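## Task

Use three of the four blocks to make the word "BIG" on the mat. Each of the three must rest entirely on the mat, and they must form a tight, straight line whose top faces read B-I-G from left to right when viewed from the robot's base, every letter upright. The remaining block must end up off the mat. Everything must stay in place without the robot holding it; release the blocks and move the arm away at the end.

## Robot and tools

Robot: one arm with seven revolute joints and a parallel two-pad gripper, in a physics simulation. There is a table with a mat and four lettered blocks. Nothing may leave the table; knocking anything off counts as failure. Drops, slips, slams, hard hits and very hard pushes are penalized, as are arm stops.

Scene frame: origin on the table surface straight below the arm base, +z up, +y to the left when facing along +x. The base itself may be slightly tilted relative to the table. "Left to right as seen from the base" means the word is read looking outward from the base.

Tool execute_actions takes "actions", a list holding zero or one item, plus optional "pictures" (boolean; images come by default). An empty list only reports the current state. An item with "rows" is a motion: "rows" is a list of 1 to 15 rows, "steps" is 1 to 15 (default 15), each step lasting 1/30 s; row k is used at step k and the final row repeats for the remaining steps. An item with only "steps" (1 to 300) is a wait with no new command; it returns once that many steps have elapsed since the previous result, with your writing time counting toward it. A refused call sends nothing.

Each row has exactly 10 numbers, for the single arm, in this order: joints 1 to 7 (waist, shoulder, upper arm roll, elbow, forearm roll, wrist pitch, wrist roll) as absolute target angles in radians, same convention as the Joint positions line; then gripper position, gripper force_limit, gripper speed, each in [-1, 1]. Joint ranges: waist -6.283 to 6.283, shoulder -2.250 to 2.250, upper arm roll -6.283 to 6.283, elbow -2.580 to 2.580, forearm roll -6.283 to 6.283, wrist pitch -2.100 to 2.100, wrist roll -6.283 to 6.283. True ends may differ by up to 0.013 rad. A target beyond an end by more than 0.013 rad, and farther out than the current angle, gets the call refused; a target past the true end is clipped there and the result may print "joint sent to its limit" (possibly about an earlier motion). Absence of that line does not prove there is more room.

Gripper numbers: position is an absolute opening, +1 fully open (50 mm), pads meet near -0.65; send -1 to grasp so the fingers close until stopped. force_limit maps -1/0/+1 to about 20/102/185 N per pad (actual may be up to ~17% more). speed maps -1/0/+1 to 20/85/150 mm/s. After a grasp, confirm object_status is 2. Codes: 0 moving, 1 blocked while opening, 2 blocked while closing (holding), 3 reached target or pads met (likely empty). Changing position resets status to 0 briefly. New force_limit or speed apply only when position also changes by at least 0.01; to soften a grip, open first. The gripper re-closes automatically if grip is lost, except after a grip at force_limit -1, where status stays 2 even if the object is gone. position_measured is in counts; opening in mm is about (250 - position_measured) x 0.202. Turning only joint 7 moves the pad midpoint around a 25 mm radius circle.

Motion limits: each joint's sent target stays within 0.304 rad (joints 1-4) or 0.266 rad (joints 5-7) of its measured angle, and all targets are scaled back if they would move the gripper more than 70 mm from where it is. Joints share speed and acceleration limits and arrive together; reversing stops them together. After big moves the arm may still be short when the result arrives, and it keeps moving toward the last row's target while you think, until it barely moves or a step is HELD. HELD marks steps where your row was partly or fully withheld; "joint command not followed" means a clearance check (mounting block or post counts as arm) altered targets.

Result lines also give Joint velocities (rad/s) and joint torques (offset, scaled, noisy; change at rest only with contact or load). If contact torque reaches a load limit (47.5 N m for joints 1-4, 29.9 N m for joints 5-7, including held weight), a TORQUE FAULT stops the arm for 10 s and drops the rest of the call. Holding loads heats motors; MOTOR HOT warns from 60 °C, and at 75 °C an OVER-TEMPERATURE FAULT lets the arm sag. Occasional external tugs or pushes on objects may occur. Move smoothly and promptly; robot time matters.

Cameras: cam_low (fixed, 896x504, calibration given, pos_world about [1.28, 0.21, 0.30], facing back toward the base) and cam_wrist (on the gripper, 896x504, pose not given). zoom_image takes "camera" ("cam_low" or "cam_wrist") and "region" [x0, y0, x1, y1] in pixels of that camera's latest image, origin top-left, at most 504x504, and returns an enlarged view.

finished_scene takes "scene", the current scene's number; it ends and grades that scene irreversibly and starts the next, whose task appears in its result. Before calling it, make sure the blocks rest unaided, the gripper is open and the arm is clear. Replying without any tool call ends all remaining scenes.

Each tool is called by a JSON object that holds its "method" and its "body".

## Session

{"method": "execute_actions", "body": {"actions": []}}

Scene clock: 0.00 s of 7600.00 s.
position_measured=3 object_status=3
Joint positions: [ 0.279  1.302  1.006  0.896 -0.225 -1.253  1.74 ]
Joint velocities: [ 0.    -0.    -0.     0.003 -0.001 -0.     0.001]
Joint torques (N m, as the joint torque sensors report them, + toward a larger angle): no reading
Motor temperatures (°C, as the motors report them): [35 38 30 31 41 44 39]

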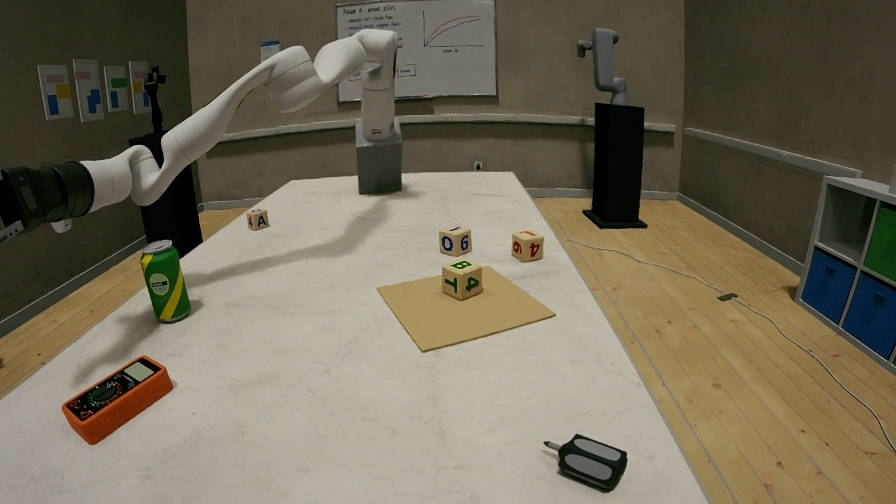

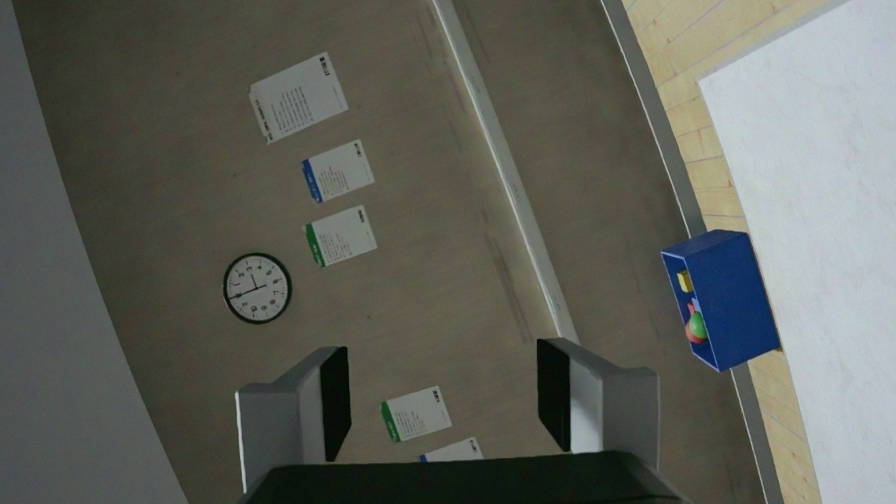

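{"method": "zoom_image", "body": {"camera": "cam_low", "region": [420, 210, 560, 310]}}

{"method": "zoom_image", "body": {"camera": "cam_low", "region": [225, 190, 295, 245]}}

Region (420, 210, 560, 310) of cam_low's 896x504 image, scaled by 3.600, with more detail than that image has; it fills the top 360 rows of this view, and the rest is white.

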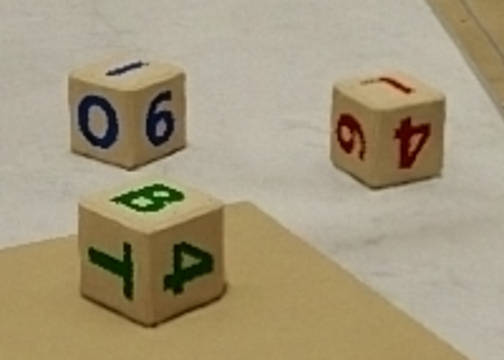

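Region (225, 190, 295, 245) of cam_low's 896x504 image, scaled by 7.200, with more detail than that image has; it fills the top 396 rows of this view, and the rest is white.

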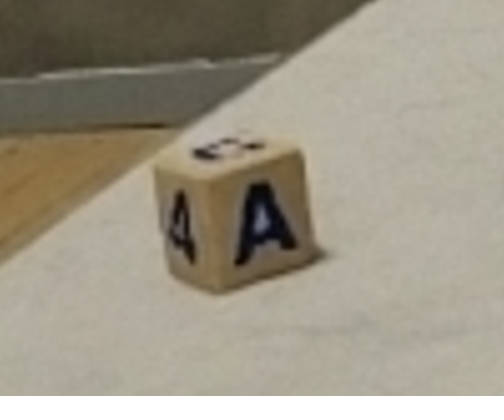

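{"method": "execute_actions", "body": {"actions": [{"rows":[[0.279,0.5,1.006,0.896,-0.225,-1.0,1.5,1,-0.5,0]],"steps":15}], "pictures": false}}

{"method": "execute_actions", "body": {"actions": [{"steps":10}], "pictures": false}}

{"method": "execute_actions", "body": {"actions": [{"rows":[[-0.403,0.423,0,1.383,0.245,0.885,1.056,1,-0.5,0]],"steps":15}], "pictures": false}}

{"method": "execute_actions", "body": {"actions": [{"steps":60}]}}

Scene clock: 38.97 s of 7600.00 s.
position_measured=3 object_status=3
Joint positions: [ 0.278  1.069  1.005  0.896 -0.225 -1.108  1.603]
Joint velocities: [-0.    -0.517  0.002 -0.     0.001  0.205 -0.196]
Joint torques (N m, as the joint torque sensors report them, + toward a larger angle): [  9.36 -31.15   7.43  -3.81  -3.07  -1.93   0.22]
Motor temperatures (°C, as the motors report them): [36 39 30 31 41 44 39]
Steps of this call (steps 1 to 90: nothing new was sent; then 35.47 s passed at rest; steps 91 to 105: all 15 steps of this action). Readings (joint positions | what the end effector reports):
91: [0.279 1.301 1.006 0.896 -0.225 -1.252 1.739] | position_measured=3 object_status=3
92: [0.278 1.296 1.005 0.897 -0.224 -1.247 1.735] | position_measured=3 object_status=3
94: [0.278 1.268 1.003 0.898 -0.223 -1.224 1.715] | position_measured=3 object_status=3
98: [0.278 1.192 1.005 0.897 -0.225 -1.170 1.662] | position_measured=3 object_status=3
105: the state above

Scene clock: 39.30 s of 7600.00 s.
position_measured=3 object_status=3
Joint positions: [ 0.279  0.9    1.006  0.896 -0.225 -1.058  1.555]
Joint velocities: [ 0.001 -0.498  0.001 -0.002  0.001  0.106 -0.101]
Joint torques (N m, as the joint torque sensors report them, + toward a larger angle): [  8.87 -30.86   7.51  -5.08  -2.72  -1.33   0.44]
Motor temperatures (°C, as the motors report them): [36 39 30 31 41 44 39]
Steps of this call (steps 1 to 10: the robot went on to your last target). Readings (joint positions | what the end effector reports):
1: [0.278 1.052 1.005 0.896 -0.225 -1.101 1.597] | position_measured=3 object_status=3
2: [0.278 1.035 1.005 0.896 -0.225 -1.095 1.591] | position_measured=3 object_status=3
4: [0.278 1.001 1.005 0.896 -0.225 -1.084 1.580] | position_measured=3 object_status=3
8: [0.279 0.933 1.006 0.896 -0.225 -1.065 1.562] | position_measured=3 object_status=3
10: the state above

Scene clock: 39.80 s of 7600.00 s.
position_measured=3 object_status=3
Joint positions: [ 0.014  0.6    0.745  1.155  0.007 -0.813  1.311]
Joint velocities: [-0.465 -0.285 -0.476  0.395  0.409  0.419 -0.418]
Joint torques (N m, as the joint torque sensors report them, + toward a larger angle): [  5.92 -29.39   7.9  -10.07  -2.31  -2.52   0.63]
Motor temperatures (°C, as the motors report them): [36 39 30 31 41 44 39]
Steps of this call (steps 1 to 15: all 15 steps of this action). Readings (joint positions | what the end effector reports):
1: [0.278 0.882 1.005 0.897 -0.224 -1.054 1.552] | position_measured=3 object_status=3
2: [0.272 0.860 1.001 0.902 -0.220 -1.046 1.545] | position_measured=3 object_status=3
4: [0.246 0.810 0.980 0.927 -0.201 -1.021 1.519] | position_measured=3 object_status=3
8: [0.147 0.709 0.881 1.024 -0.113 -0.933 1.431] | position_measured=3 object_status=3
15: the state above

Scene clock: 41.80 s of 7600.00 s.
position_measured=3 object_status=3
Joint positions: [-0.403  0.424  0.001  1.383  0.245  0.585  1.056]
Joint velocities: [ 0.    -0.002 -0.008  0.002  0.001  1.217 -0.001]
Joint torques (N m, as the joint torque sensors report them, + toward a larger angle): [ -2.15 -26.2   -0.92  -8.61  -0.4   -0.95   0.3 ]
Motor temperatures (°C, as the motors report them): [36 39 30 31 41 44 39]
Steps of this call (steps 1 to 60: the robot went on to your last target). Readings (joint positions | what the end effector reports):
1: [-0.001 0.591 0.729 1.167 0.020 -0.799 1.297] | position_measured=3 object_status=3
2: [-0.016 0.582 0.714 1.179 0.032 -0.786 1.285] | position_measured=3 object_status=3
4: [-0.045 0.567 0.684 1.199 0.054 -0.760 1.261] | position_measured=3 object_status=3
8: [-0.102 0.542 0.628 1.233 0.089 -0.710 1.223] | position_measured=3 object_status=3
60: the state above

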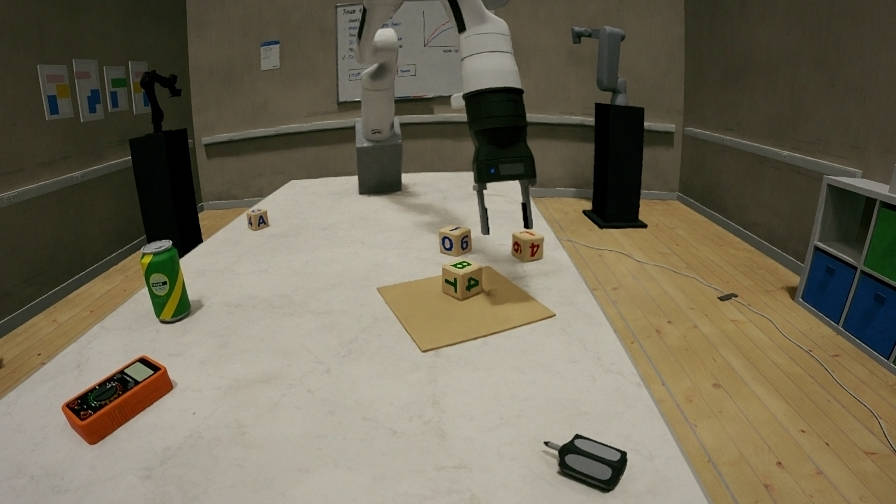

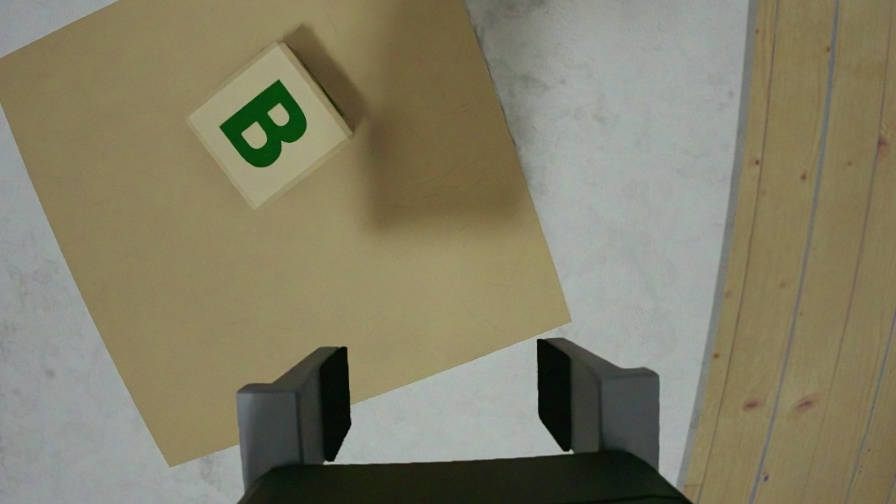

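{"method": "execute_actions", "body": {"actions": [{"steps":5}]}}

Scene clock: 43.17 s of 7600.00 s.
position_measured=3 object_status=3
Joint positions: [-0.403  0.423  0.     1.383  0.245  0.885  1.056]
Joint velocities: [-0.     0.001 -0.    -0.    -0.    -0.     0.   ]
Joint torques (N m, as the joint torque sensors report them, + toward a larger angle): [ -1.79 -24.45  -0.33  -7.33  -0.18   0.12   0.37]
Motor temperatures (°C, as the motors report them): [36 39 30 31 41 44 39]
Steps of this call (steps 1 to 30: the robot went on to your last target; steps 31 to 41: nothing new was sent). Readings (joint positions | what the end effector reports):
1: [-0.403 0.424 0.001 1.383 0.245 0.626 1.056] | position_measured=3 object_status=3
2: [-0.403 0.424 0.001 1.383 0.245 0.667 1.056] | position_measured=3 object_status=3
4: [-0.403 0.424 0.000 1.383 0.245 0.748 1.056] | position_measured=3 object_status=3
8: [-0.403 0.424 0.000 1.384 0.245 0.867 1.056] | position_measured=3 object_status=3
41: the state above
The arm was judged still, so your last target was given up. Only a new action makes it travel on or press farther. Fingers that are still opening or closing keep moving.

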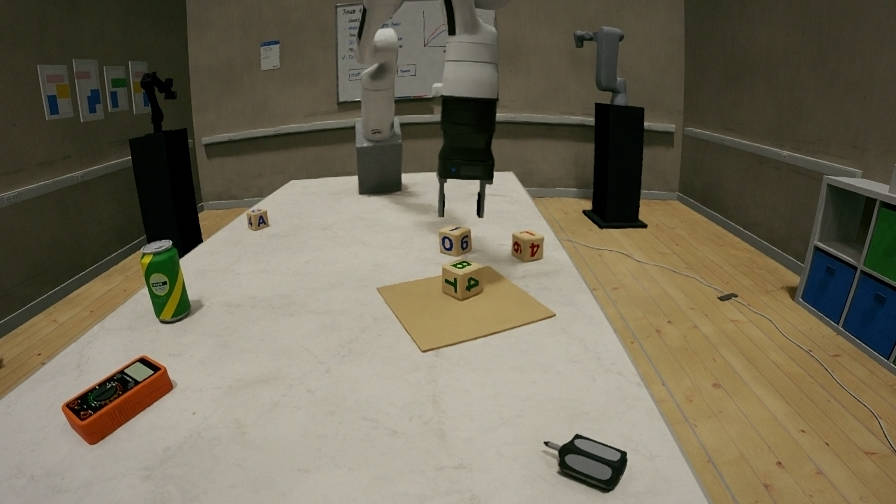

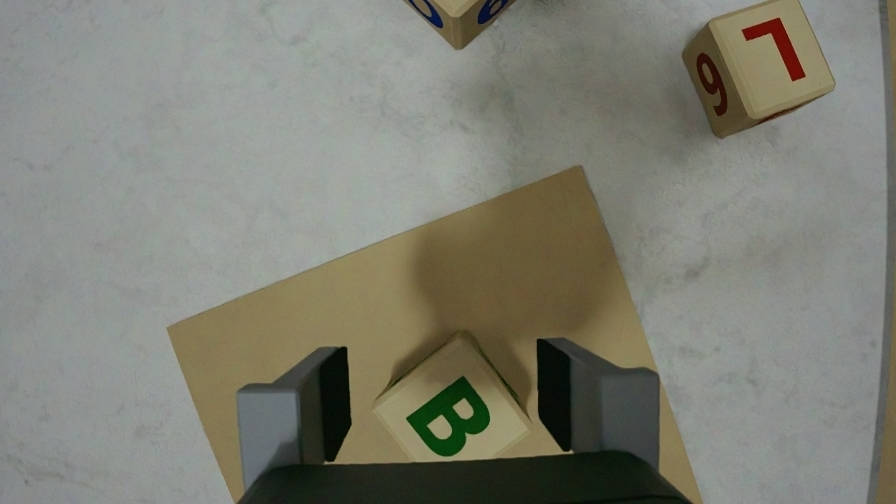

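{"method": "execute_actions", "body": {"actions": [{"rows":[[-0.399,0.549,0,1.265,0.245,0.876,1.677,1,-0.5,0]],"steps":15}], "pictures": false}}

{"method": "execute_actions", "body": {"actions": [{"steps":15}]}}

Scene clock: 67.37 s of 7600.00 s.
position_measured=3 object_status=3
Joint positions: [-0.399  0.543 -0.     1.27   0.245  0.876  1.562]
Joint velocities: [ 0.004  0.069  0.001 -0.06  -0.001 -0.003  1.218]
Joint torques (N m, as the joint torque sensors report them, + toward a larger angle): [ -2.37 -26.    -0.01  -7.71  -0.15  -0.14   0.31]
Motor temperatures (°C, as the motors report them): [36 40 30 31 41 44 39]
Steps of this call (steps 1 to 90: nothing new was sent; then 20.70 s passed at rest; steps 91 to 105: all 15 steps of this action). Readings (joint positions | what the end effector reports):
91: [-0.403 0.424 -0.000 1.382 0.245 0.885 1.057] | position_measured=3 object_status=3
92: [-0.403 0.430 0.000 1.377 0.245 0.885 1.067] | position_measured=3 object_status=3
94: [-0.402 0.457 0.000 1.353 0.245 0.884 1.117] | position_measured=3 object_status=3
98: [-0.400 0.510 -0.000 1.302 0.245 0.878 1.277] | position_measured=3 object_status=3
105: the state above

Scene clock: 67.87 s of 7600.00 s.
position_measured=3 object_status=3
Joint positions: [-0.399  0.549  0.     1.265  0.245  0.876  1.677]
Joint velocities: [ 0.     0.002  0.001  0.     0.001 -0.     0.   ]
Joint torques (N m, as the joint torque sensors report them, + toward a larger angle): [ -2.15 -25.76  -0.06  -7.43  -0.14   0.14   0.33]
Motor temperatures (°C, as the motors report them): [36 40 30 31 41 44 39]
Steps of this call (steps 1 to 15: the robot went on to your last target). Readings (joint positions | what the end effector reports):
1: [-0.399 0.545 -0.000 1.268 0.245 0.876 1.601] | position_measured=3 object_status=3
2: [-0.399 0.546 -0.000 1.267 0.245 0.876 1.633] | position_measured=3 object_status=3
4: [-0.399 0.548 0.000 1.265 0.245 0.876 1.670] | position_measured=3 object_status=3
8: [-0.399 0.549 0.000 1.265 0.245 0.876 1.677] | position_measured=3 object_status=3
15: the state above

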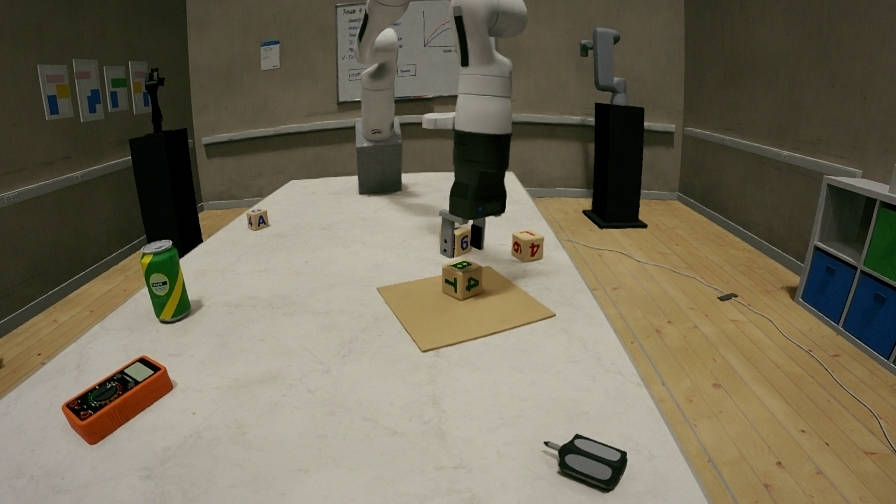

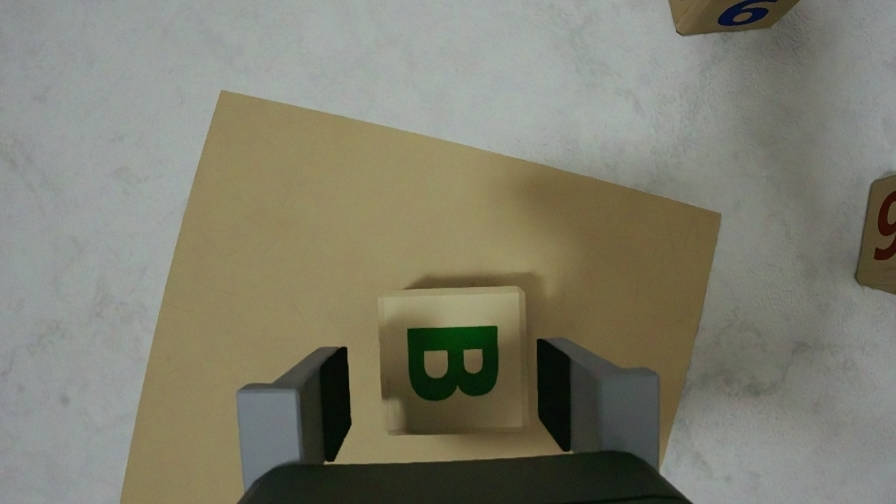

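{"method": "execute_actions", "body": {"actions": [{"rows":[[-0.3945,0.5904,0,1.2675,0.252,0.8326,1.669,1,-0.5,0]],"steps":15}]}}

Scene clock: 86.90 s of 7600.00 s.
position_measured=3 object_status=3
Joint positions: [-0.395  0.59   0.     1.268  0.252  0.833  1.669]
Joint velocities: [ 0.001  0.001  0.    -0.002 -0.001 -0.     0.001]
Joint torques (N m, as the joint torque sensors report them, + toward a larger angle): [ -2.1  -25.96   0.01  -7.04  -0.14   0.02   0.29]
Motor temperatures (°C, as the motors report them): [36 40 30 31 41 44 39]
Steps of this call (steps 1 to 15: the robot went on to your last target; steps 16 to 90: nothing new was sent; then 15.53 s passed at rest; steps 91 to 105: all 15 steps of this action). Readings (joint positions | what the end effector reports):
91: [-0.399 0.550 -0.000 1.265 0.245 0.875 1.677] | position_measured=3 object_status=3
92: [-0.398 0.556 -0.000 1.264 0.246 0.870 1.676] | position_measured=3 object_status=3
94: [-0.396 0.577 0.000 1.266 0.249 0.849 1.672] | position_measured=3 object_status=3
98: [-0.395 0.588 -0.000 1.268 0.252 0.834 1.669] | position_measured=3 object_status=3
105: the state above

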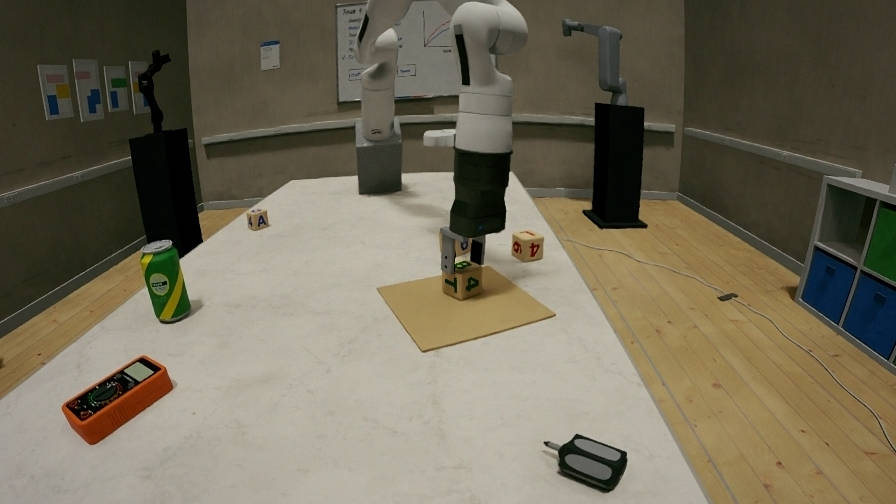

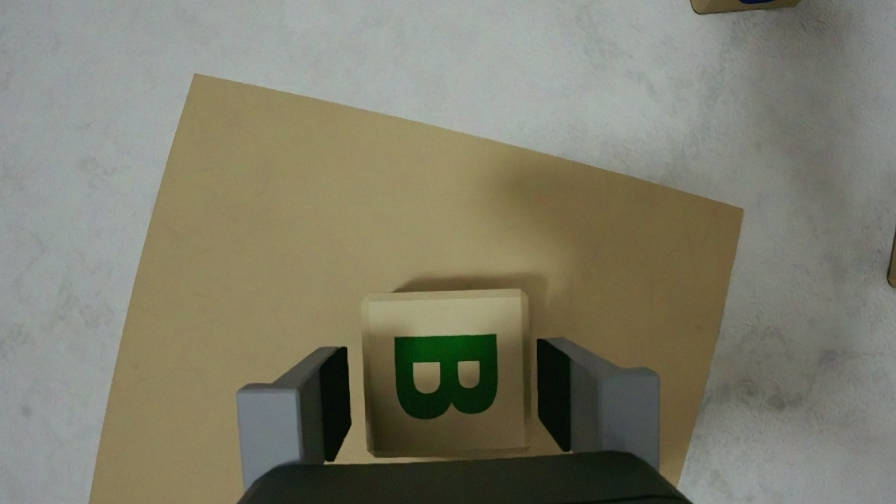

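{"method": "execute_actions", "body": {"actions": [{"rows":[[-0.394,0.600,0,1.268,0.253,0.823,1.668,1,-0.5,0],[-0.394,0.600,0,1.268,0.253,0.823,1.668,1,-0.5,0],[-0.394,0.600,0,1.268,0.253,0.823,1.668,1,-0.5,0],[-0.392,0.61,0,1.267,0.254,0.814,1.668,1,-0.5,0],[-0.392,0.61,0,1.267,0.254,0.814,1.668,1,-0.5,0],[-0.392,0.61,0,1.267,0.254,0.814,1.668,1,-0.5,0],[-0.39,0.62,0,1.266,0.255,0.805,1.667,1,-0.5,0],[-0.39,0.62,0,1.266,0.255,0.805,1.667,1,-0.5,0],[-0.39,0.62,0,1.266,0.255,0.805,1.667,1,-0.5,0],[-0.388,0.629,0,1.265,0.256,0.797,1.666,1,-0.5,0],[-0.388,0.629,0,1.265,0.256,0.797,1.666,1,-0.5,0],[-0.388,0.629,0,1.265,0.256,0.797,1.666,1,-0.5,0],[-0.3865,0.638,0,1.2635,0.2566,0.788,1.666,1,-0.5,0]],"steps":15}], "pictures": false}}

{"method": "execute_actions", "body": {"actions": [{"steps":8}]}}

Scene clock: 98.13 s of 7600.00 s.
position_measured=3 object_status=3
Joint positions: [-0.387  0.634  0.     1.264  0.256  0.792  1.666]
Joint velocities: [ 0.01   0.066  0.002 -0.002  0.006 -0.071 -0.002]
Joint torques (N m, as the joint torque sensors report them, + toward a larger angle): [ -1.7  -28.    -0.05  -7.26  -0.22   0.41   0.19]
Motor temperatures (°C, as the motors report them): [36 40 30 31 41 44 39]
Steps of this call (steps 1 to 15: the robot went on to your last target; steps 16 to 90: nothing new was sent; then 7.73 s passed at rest; steps 91 to 105: all 15 steps of this action). Readings (joint positions | what the end effector reports):
91: [-0.394 0.592 0.000 1.267 0.252 0.832 1.669] | position_measured=3 object_status=3
92: [-0.394 0.594 0.000 1.267 0.252 0.829 1.669] | position_measured=3 object_status=3
94: [-0.394 0.599 -0.000 1.268 0.253 0.825 1.668] | position_measured=3 object_status=3
98: [-0.391 0.612 -0.000 1.266 0.254 0.812 1.668] | position_measured=3 object_status=3
105: the state above

Scene clock: 98.40 s of 7600.00 s.
position_measured=3 object_status=3
Joint positions: [-0.387  0.638  0.     1.264  0.257  0.788  1.666]
Joint velocities: [-0.     0.004  0.001 -0.002  0.001 -0.001 -0.   ]
Joint torques (N m, as the joint torque sensors report them, + toward a larger angle): [ -2.26 -26.14  -0.03  -6.69  -0.15  -0.01   0.3 ]
Motor temperatures (°C, as the motors report them): [36 40 30 31 41 44 39]
Steps of this call (steps 1 to 8: the robot went on to your last target). Readings (joint positions | what the end effector reports):
1: [-0.387 0.635 0.000 1.264 0.256 0.790 1.666] | position_measured=3 object_status=3
2: [-0.387 0.636 0.000 1.264 0.256 0.789 1.666] | position_measured=3 object_status=3
4: [-0.387 0.637 0.000 1.264 0.257 0.788 1.666] | position_measured=3 object_status=3
8: the state above

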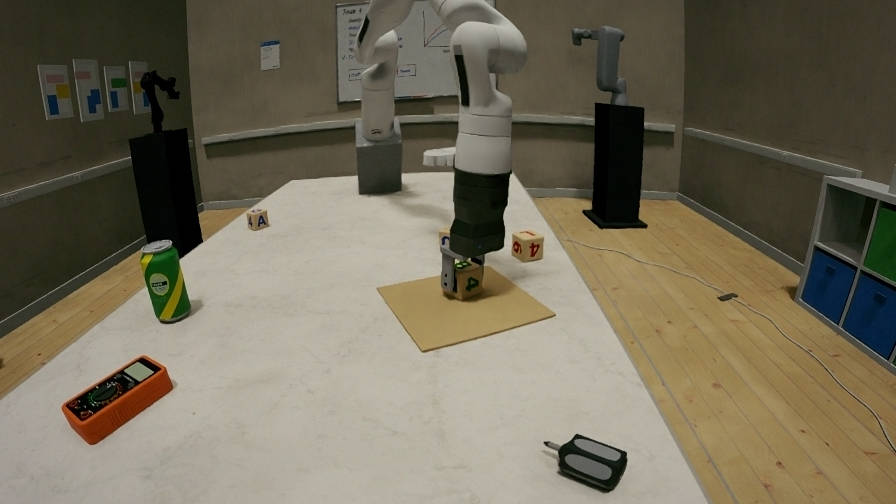

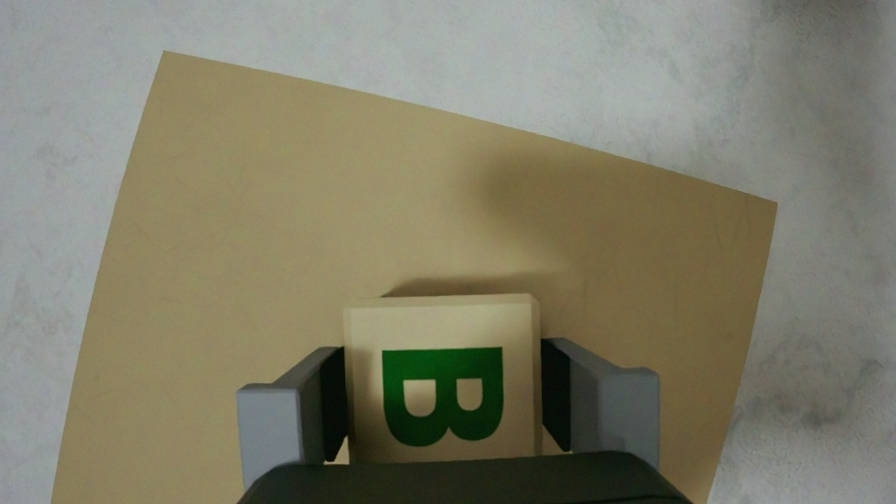

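{"method": "execute_actions", "body": {"actions": [{"rows":[[-0.3865,0.638,0,1.2635,0.2566,0.788,1.666,-1,-0.5,-0.5]],"steps":12}], "pictures": false}}

{"method": "execute_actions", "body": {"actions": [{"rows":[[-0.3945,0.5904,0,1.2675,0.252,0.8326,1.669,-1,-0.5,-0.5]],"steps":10}], "pictures": false}}

{"method": "execute_actions", "body": {"actions": [{"rows":[[-0.331,0.51,0,1.494,0.107,0.604,-0.177,-1,-0.5,-0.5]],"steps":15}], "pictures": false}}

{"method": "execute_actions", "body": {"actions": [{"steps":45}]}}

Scene clock: 120.67 s of 7600.00 s.
position_measured=33 object_status=2
Joint positions: [-0.387  0.638 -0.     1.264  0.257  0.788  1.666]
Joint velocities: [-0.    -0.001 -0.     0.     0.     0.    -0.001]
Joint torques (N m, as the joint torque sensors report them, + toward a larger angle): [ -2.16 -25.88  -0.08  -6.73  -0.1    0.09   0.3 ]
Motor temperatures (°C, as the motors report them): [35 41 30 31 41 44 39]
Steps of this call (steps 1 to 15: the robot went on to your last target; steps 16 to 90: nothing new was sent; then 18.87 s passed at rest; steps 91 to 102: all 12 steps of this action). Readings (joint positions | what the end effector reports):
91: [-0.387 0.638 0.000 1.263 0.257 0.788 1.666] | position_measured=10 object_status=0
92: [-0.387 0.638 0.000 1.263 0.257 0.788 1.666] | position_measured=18 object_status=0
94: [-0.387 0.638 -0.000 1.263 0.257 0.788 1.666] | position_measured=33 object_status=0
98: [-0.387 0.638 -0.000 1.264 0.257 0.788 1.666] | position_measured=33 object_status=0
102: the state above

Scene clock: 121.00 s of 7600.00 s.
position_measured=33 object_status=2
Joint positions: [-0.394  0.592  0.     1.267  0.252  0.832  1.669]
Joint velocities: [-0.002 -0.015  0.     0.005  0.001  0.007  0.001]
Joint torques (N m, as the joint torque sensors report them, + toward a larger angle): [ -2.38 -25.78  -0.04  -6.76  -0.07   0.08   0.3 ]
Motor temperatures (°C, as the motors report them): [35 41 30 31 41 44 39]
Steps of this call (steps 1 to 10: all 10 steps of this action). Readings (joint positions | what the end effector reports):
1: [-0.387 0.636 -0.000 1.264 0.256 0.789 1.666] | position_measured=33 object_status=2
2: [-0.388 0.631 0.000 1.265 0.256 0.794 1.666] | position_measured=33 object_status=2
4: [-0.392 0.608 0.000 1.267 0.254 0.814 1.668] | position_measured=33 object_status=2
8: [-0.394 0.593 -0.000 1.266 0.252 0.831 1.669] | position_measured=33 object_status=2
10: the state above

Scene clock: 121.50 s of 7600.00 s.
position_measured=33 object_status=2
Joint positions: [-0.335  0.516  0.     1.481  0.115  0.617  1.206]
Joint velocities: [ 0.034 -0.046 -0.002  0.119 -0.073 -0.116 -1.216]
Joint torques (N m, as the joint torque sensors report them, + toward a larger angle): [ -1.78 -24.78  -0.24  -6.45  -0.32   0.     0.11]
Motor temperatures (°C, as the motors report them): [35 41 30 31 41 44 39]
Steps of this call (steps 1 to 15: all 15 steps of this action). Readings (joint positions | what the end effector reports):
1: [-0.394 0.591 -0.000 1.268 0.251 0.831 1.668] | position_measured=33 object_status=2
2: [-0.391 0.588 -0.001 1.274 0.248 0.825 1.662] | position_measured=33 object_status=2
4: [-0.382 0.576 -0.001 1.301 0.232 0.797 1.630] | position_measured=33 object_status=2
8: [-0.355 0.541 0.000 1.401 0.166 0.696 1.490] | position_measured=33 object_status=2
15: the state above

Scene clock: 123.00 s of 7600.00 s.
position_measured=33 object_status=2
Joint positions: [-0.331  0.51  -0.     1.494  0.107  0.604 -0.177]
Joint velocities: [-0.    -0.     0.    -0.     0.001  0.     0.001]
Joint torques (N m, as the joint torque sensors report them, + toward a larger angle): [ -1.5  -24.85  -0.3   -6.3   -0.43  -0.32   0.3 ]
Motor temperatures (°C, as the motors report them): [35 41 30 31 41 44 39]
Steps of this call (steps 1 to 45: the robot went on to your last target). Readings (joint positions | what the end effector reports):
1: [-0.334 0.515 0.000 1.484 0.113 0.614 1.165] | position_measured=33 object_status=2
2: [-0.334 0.514 0.000 1.487 0.112 0.611 1.125] | position_measured=33 object_status=2
4: [-0.333 0.512 0.000 1.490 0.109 0.608 1.043] | position_measured=33 object_status=2
8: [-0.332 0.511 0.000 1.493 0.108 0.605 0.881] | position_measured=33 object_status=2
45: the state above

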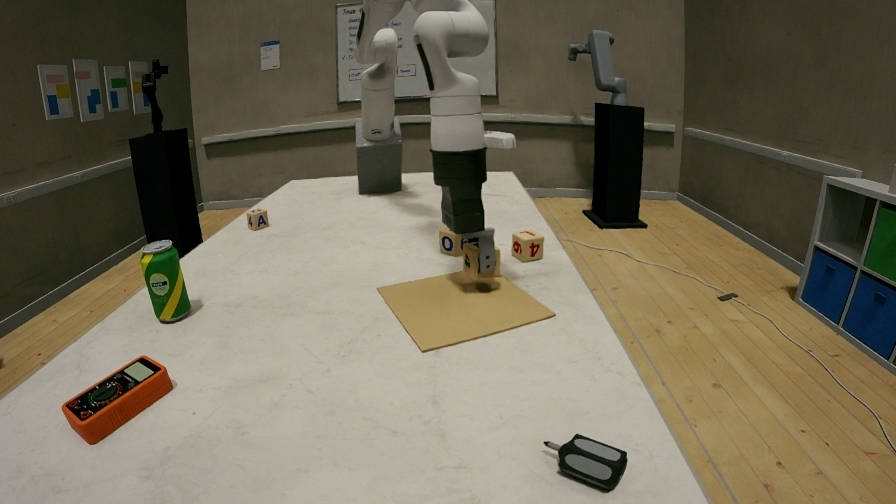

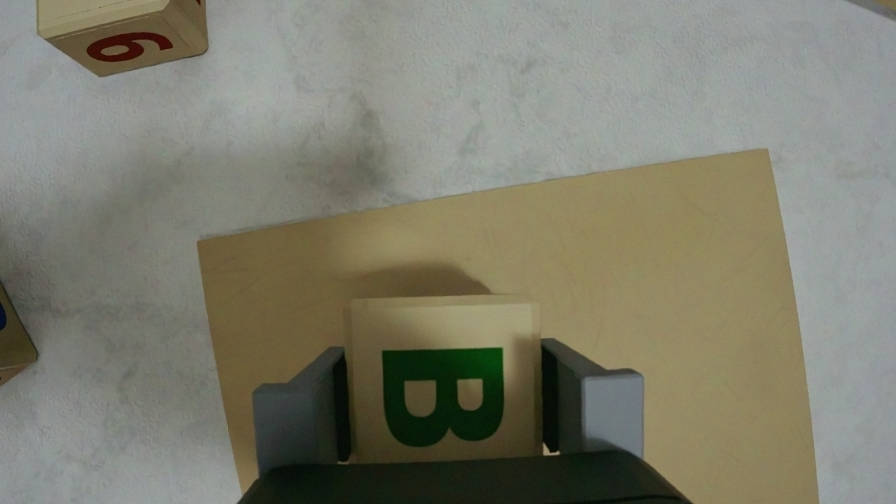

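{"method": "execute_actions", "body": {"actions": [{"rows":[[-0.328,0.529,0,1.4915,0.107,0.587,-0.175,-1,-0.5,-0.5],[-0.328,0.529,0,1.4915,0.107,0.587,-0.175,-1,-0.5,-0.5],[-0.328,0.529,0,1.4915,0.107,0.587,-0.175,-1,-0.5,-0.5],[-0.328,0.529,0,1.4915,0.107,0.587,-0.175,-1,-0.5,-0.5],[-0.326,0.543,0,1.49,0.107,0.575,-0.174,-1,-0.5,-0.5],[-0.326,0.543,0,1.49,0.107,0.575,-0.174,-1,-0.5,-0.5],[-0.326,0.543,0,1.49,0.107,0.575,-0.174,-1,-0.5,-0.5],[-0.326,0.543,0,1.49,0.107,0.575,-0.174,-1,-0.5,-0.5],[-0.325,0.55,0,1.489,0.107,0.569,-0.173,-1,-0.5,-0.5]],"steps":15}], "pictures": false}}

{"method": "execute_actions", "body": {"actions": [{"rows":[[-0.324,0.554,0,1.488,0.107,0.5655,-0.173,-1,-0.5,-0.5]],"steps":12}], "pictures": false}}

Scene clock: 134.13 s of 7600.00 s.
position_measured=33 object_status=2
Joint positions: [-0.325  0.549  0.     1.489  0.107  0.569 -0.173]
Joint velocities: [ 0.     0.009 -0.002 -0.004 -0.001 -0.005 -0.   ]
Joint torques (N m, as the joint torque sensors report them, + toward a larger angle): [ -1.38 -24.52  -0.29  -6.04  -0.34  -0.33   0.49]
Motor temperatures (°C, as the motors report them): [35 41 30 31 41 44 39]
Steps of this call (steps 1 to 15: the robot went on to your last target; steps 16 to 90: nothing new was sent; then 7.63 s passed at rest; steps 91 to 105: all 15 steps of this action). Readings (joint positions | what the end effector reports):
91: [-0.331 0.511 -0.000 1.494 0.107 0.603 -0.177] | position_measured=33 object_status=2
92: [-0.330 0.517 -0.000 1.492 0.107 0.599 -0.176] | position_measured=33 object_status=2
94: [-0.329 0.525 0.000 1.492 0.107 0.591 -0.175] | position_measured=33 object_status=2
98: [-0.327 0.539 0.000 1.491 0.107 0.578 -0.174] | position_measured=33 object_status=2
105: the state above

Scene clock: 134.53 s of 7600.00 s.
position_measured=33 object_status=2
Joint positions: [-0.324  0.554 -0.     1.488  0.107  0.566 -0.173]
Joint velocities: [ 0.001 -0.001 -0.001 -0.002 -0.002  0.    -0.001]
Joint torques (N m, as the joint torque sensors report them, + toward a larger angle): [ -1.49 -24.27  -0.24  -6.09  -0.37  -0.41   0.32]
Motor temperatures (°C, as the motors report them): [35 41 30 31 41 44 39]
Steps of this call (steps 1 to 12: all 12 steps of this action). Readings (joint positions | what the end effector reports):
1: [-0.325 0.550 -0.000 1.489 0.107 0.569 -0.173] | position_measured=33 object_status=2
2: [-0.325 0.551 -0.000 1.488 0.107 0.568 -0.173] | position_measured=33 object_status=2
4: [-0.324 0.553 0.000 1.488 0.107 0.566 -0.173] | position_measured=33 object_status=2
8: [-0.324 0.554 -0.000 1.488 0.107 0.566 -0.173] | position_measured=33 object_status=2
12: the state above

{"method": "execute_actions", "body": {"actions": [{"rows":[[-0.3235,0.557,0,1.4877,0.107,0.563,-0.173,-1,-0.5,-0.5]],"steps":12}], "pictures": false}}

Scene clock: 137.83 s of 7600.00 s.
position_measured=33 object_status=2
Joint positions: [-0.324  0.554 -0.     1.488  0.107  0.564 -0.173]
Joint velocities: [-0.     0.    -0.    -0.001 -0.001 -0.     0.001]
Joint torques (N m, as the joint torque sensors report them, + toward a larger angle): [ -1.43 -22.27   0.02  -6.08  -0.32  -0.91   0.27]
Motor temperatures (°C, as the motors report them): [35 41 30 31 41 44 39]
Steps of this call (steps 1 to 15: the robot went on to your last target; steps 16 to 87: nothing new was sent; steps 88 to 99: all 12 steps of this action). Readings (joint positions | what the end effector reports):
88: [-0.324 0.554 -0.000 1.488 0.107 0.566 -0.173] | position_measured=33 object_status=2
89: [-0.324 0.555 -0.000 1.488 0.107 0.565 -0.173] | position_measured=33 object_status=2
91: [-0.324 0.554 -0.000 1.488 0.107 0.565 -0.173] | position_measured=33 object_status=2
95: [-0.324 0.554 -0.000 1.488 0.107 0.565 -0.173] | position_measured=33 object_status=2
99: the state above

{"method": "execute_actions", "body": {"actions": [{"rows":[[-0.324,0.5545,0,1.488,0.107,0.565,-0.173,-1,-0.5,-0.5],[-0.324,0.5545,0,1.488,0.107,0.565,-0.173,-1,-0.5,-0.5],[-0.324,0.5545,0,1.488,0.107,0.565,-0.173,-1,-0.5,-0.5],[-0.324,0.5545,0,1.488,0.107,0.565,-0.173,-1,-0.5,-0.5],[-0.324,0.5545,0,1.488,0.107,0.565,-0.173,1,-0.5,-0.6]],"steps":13}], "pictures": false}}

{"method": "execute_actions", "body": {"actions": [{"rows":[[-0.328,0.529,0,1.4915,0.107,0.587,-0.175,1,-0.5,-0.6],[-0.328,0.529,0,1.4915,0.107,0.587,-0.175,1,-0.5,-0.6],[-0.328,0.529,0,1.4915,0.107,0.587,-0.175,1,-0.5,-0.6],[-0.328,0.529,0,1.4915,0.107,0.587,-0.175,1,-0.5,-0.6],[-0.331,0.51,0,1.494,0.107,0.604,-0.177,1,-0.5,-0.6],[-0.331,0.51,0,1.494,0.107,0.604,-0.177,1,-0.5,-0.6],[-0.331,0.51,0,1.494,0.107,0.604,-0.177,1,-0.5,-0.6],[-0.343,0.44,0,1.497,0.108,0.672,-0.183,1,-0.5,-0.6]],"steps":15}], "pictures": false}}

{"method": "execute_actions", "body": {"actions": [{"steps":8}]}}

Scene clock: 150.50 s of 7600.00 s.
position_measured=3 object_status=0
Joint positions: [-0.324  0.554 -0.     1.488  0.107  0.565 -0.173]
Joint velocities: [ 0.001  0.001 -0.    -0.001 -0.    -0.     0.   ]
Joint torques (N m, as the joint torque sensors report them, + toward a larger angle): [ -1.57 -24.31  -0.1   -5.86  -0.37  -0.26   0.34]
Motor temperatures (°C, as the motors report them): [35 41 30 31 41 44 39]
Steps of this call (steps 1 to 15: the robot went on to your last target; steps 16 to 90: nothing new was sent; then 9.23 s passed at rest; steps 91 to 103: all 13 steps of this action). Readings (joint positions | what the end effector reports):
91: [-0.324 0.554 -0.000 1.488 0.107 0.565 -0.173] | position_measured=33 object_status=2
92: [-0.324 0.553 -0.000 1.488 0.107 0.565 -0.173] | position_measured=33 object_status=2
94: [-0.324 0.554 -0.000 1.488 0.107 0.565 -0.173] | position_measured=33 object_status=2
98: [-0.324 0.554 0.000 1.488 0.107 0.565 -0.173] | position_measured=5 object_status=0
103: the state above

Scene clock: 151.00 s of 7600.00 s.
position_measured=3 object_status=3
Joint positions: [-0.342  0.445 -0.     1.496  0.108  0.67  -0.183]
Joint velocities: [-0.007 -0.036  0.003  0.007  0.002  0.052 -0.004]
Joint torques (N m, as the joint torque sensors report them, + toward a larger angle): [ -1.88 -21.96   0.13  -6.16  -0.31  -0.37   0.34]
Motor temperatures (°C, as the motors report them): [35 41 30 31 41 44 39]
Steps of this call (steps 1 to 15: all 15 steps of this action). Readings (joint positions | what the end effector reports):
1: [-0.324 0.553 0.000 1.488 0.107 0.566 -0.173] | position_measured=3 object_status=0
2: [-0.325 0.547 0.000 1.490 0.107 0.570 -0.173] | position_measured=3 object_status=3
4: [-0.327 0.535 -0.000 1.491 0.107 0.581 -0.174] | position_measured=3 object_status=3
8: [-0.330 0.514 -0.000 1.493 0.107 0.600 -0.177] | position_measured=3 object_status=3
15: the state above

Scene clock: 151.27 s of 7600.00 s.
position_measured=3 object_status=3
Joint positions: [-0.343  0.44  -0.     1.497  0.108  0.672 -0.183]
Joint velocities: [-0.001 -0.003  0.    -0.001 -0.001  0.    -0.001]
Joint torques (N m, as the joint torque sensors report them, + toward a larger angle): [ -1.45 -24.    -0.28  -6.7   -0.42  -0.31   0.32]
Motor temperatures (°C, as the motors report them): [35 41 30 31 41 44 39]
Steps of this call (steps 1 to 8: the robot went on to your last target). Readings (joint positions | what the end effector reports):
1: [-0.342 0.444 -0.000 1.496 0.108 0.671 -0.183] | position_measured=3 object_status=3
2: [-0.342 0.443 -0.000 1.497 0.108 0.671 -0.183] | position_measured=3 object_status=3
4: [-0.343 0.442 0.000 1.497 0.108 0.672 -0.183] | position_measured=3 object_status=3
8: the state above

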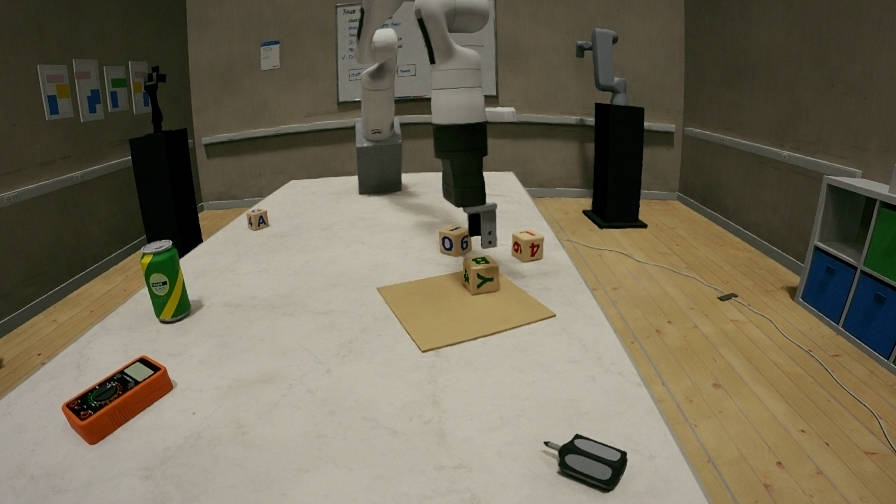

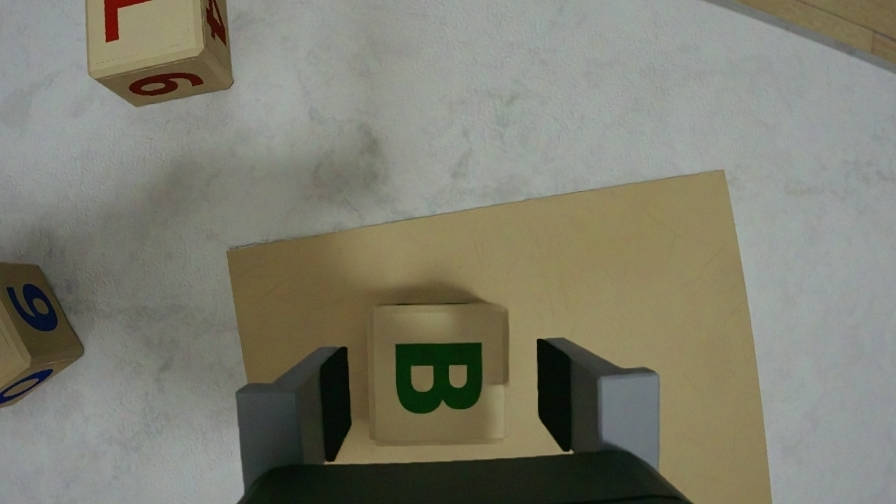

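{"method": "execute_actions", "body": {"actions": [{"rows":[[-0.583,0.2665,0,2.049,0.672,0.413,1.185,1,-0.5,0]],"steps":15}], "pictures": false}}

{"method": "execute_actions", "body": {"actions": [{"steps":35}]}}

Scene clock: 175.60 s of 7600.00 s.
position_measured=3 object_status=3
Joint positions: [-0.533  0.303 -0.001  1.862  0.435  0.465  0.144]
Joint velocities: [-0.238 -0.167  0.006  0.872  0.95  -0.244  0.951]
Joint torques (N m, as the joint torque sensors report them, + toward a larger angle): [ -1.87 -20.25  -1.26  -5.66  -0.31  -0.56   0.49]
Motor temperatures (°C, as the motors report them): [35 41 30 31 41 44 39]
Steps of this call (steps 1 to 15: the robot went on to your last target; steps 16 to 90: nothing new was sent; then 20.83 s passed at rest; steps 91 to 105: all 15 steps of this action). Readings (joint positions | what the end effector reports):
91: [-0.344 0.439 0.000 1.498 0.109 0.671 -0.182] | position_measured=3 object_status=3
92: [-0.350 0.435 0.001 1.504 0.113 0.667 -0.178] | position_measured=3 object_status=3
94: [-0.373 0.418 0.003 1.531 0.137 0.644 -0.155] | position_measured=3 object_status=3
98: [-0.454 0.358 -0.000 1.646 0.238 0.555 -0.053] | position_measured=3 object_status=3
105: the state above

Scene clock: 176.77 s of 7600.00 s.
position_measured=3 object_status=3
Joint positions: [-0.583  0.267 -0.     2.049  0.672  0.413  1.185]
Joint velocities: [-0.    -0.001  0.001 -0.001 -0.001 -0.     0.001]
Joint torques (N m, as the joint torque sensors report them, + toward a larger angle): [ -2.29 -17.9   -1.    -3.72  -0.18  -0.08   0.33]
Motor temperatures (°C, as the motors report them): [35 41 30 31 41 44 39]
Steps of this call (steps 1 to 35: the robot went on to your last target). Readings (joint positions | what the end effector reports):
1: [-0.541 0.297 -0.001 1.891 0.469 0.457 0.178] | position_measured=3 object_status=3
2: [-0.549 0.292 -0.001 1.920 0.504 0.449 0.217] | position_measured=3 object_status=3
4: [-0.560 0.283 -0.001 1.968 0.565 0.436 0.298] | position_measured=3 object_status=3
8: [-0.574 0.274 -0.000 2.020 0.635 0.421 0.460] | position_measured=3 object_status=3
35: the state above

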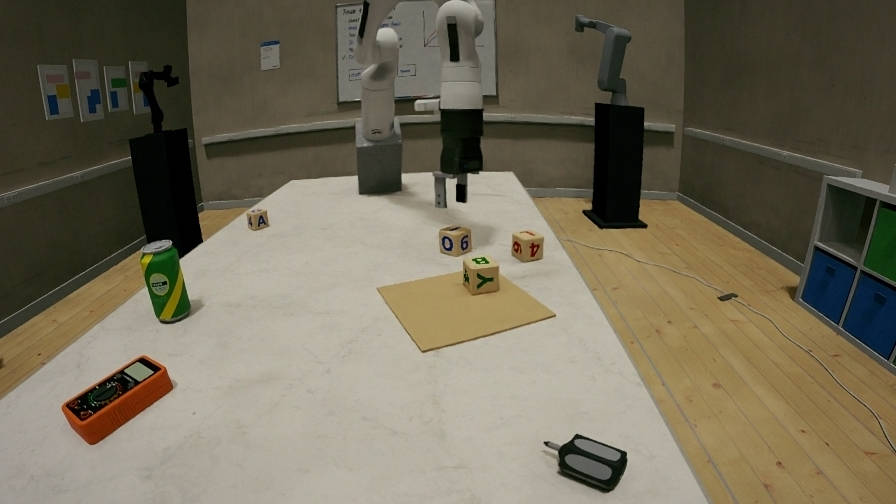

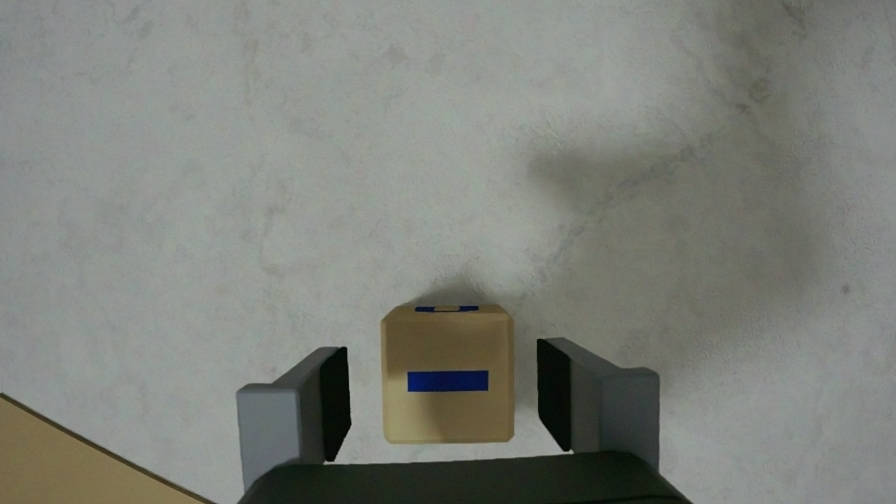

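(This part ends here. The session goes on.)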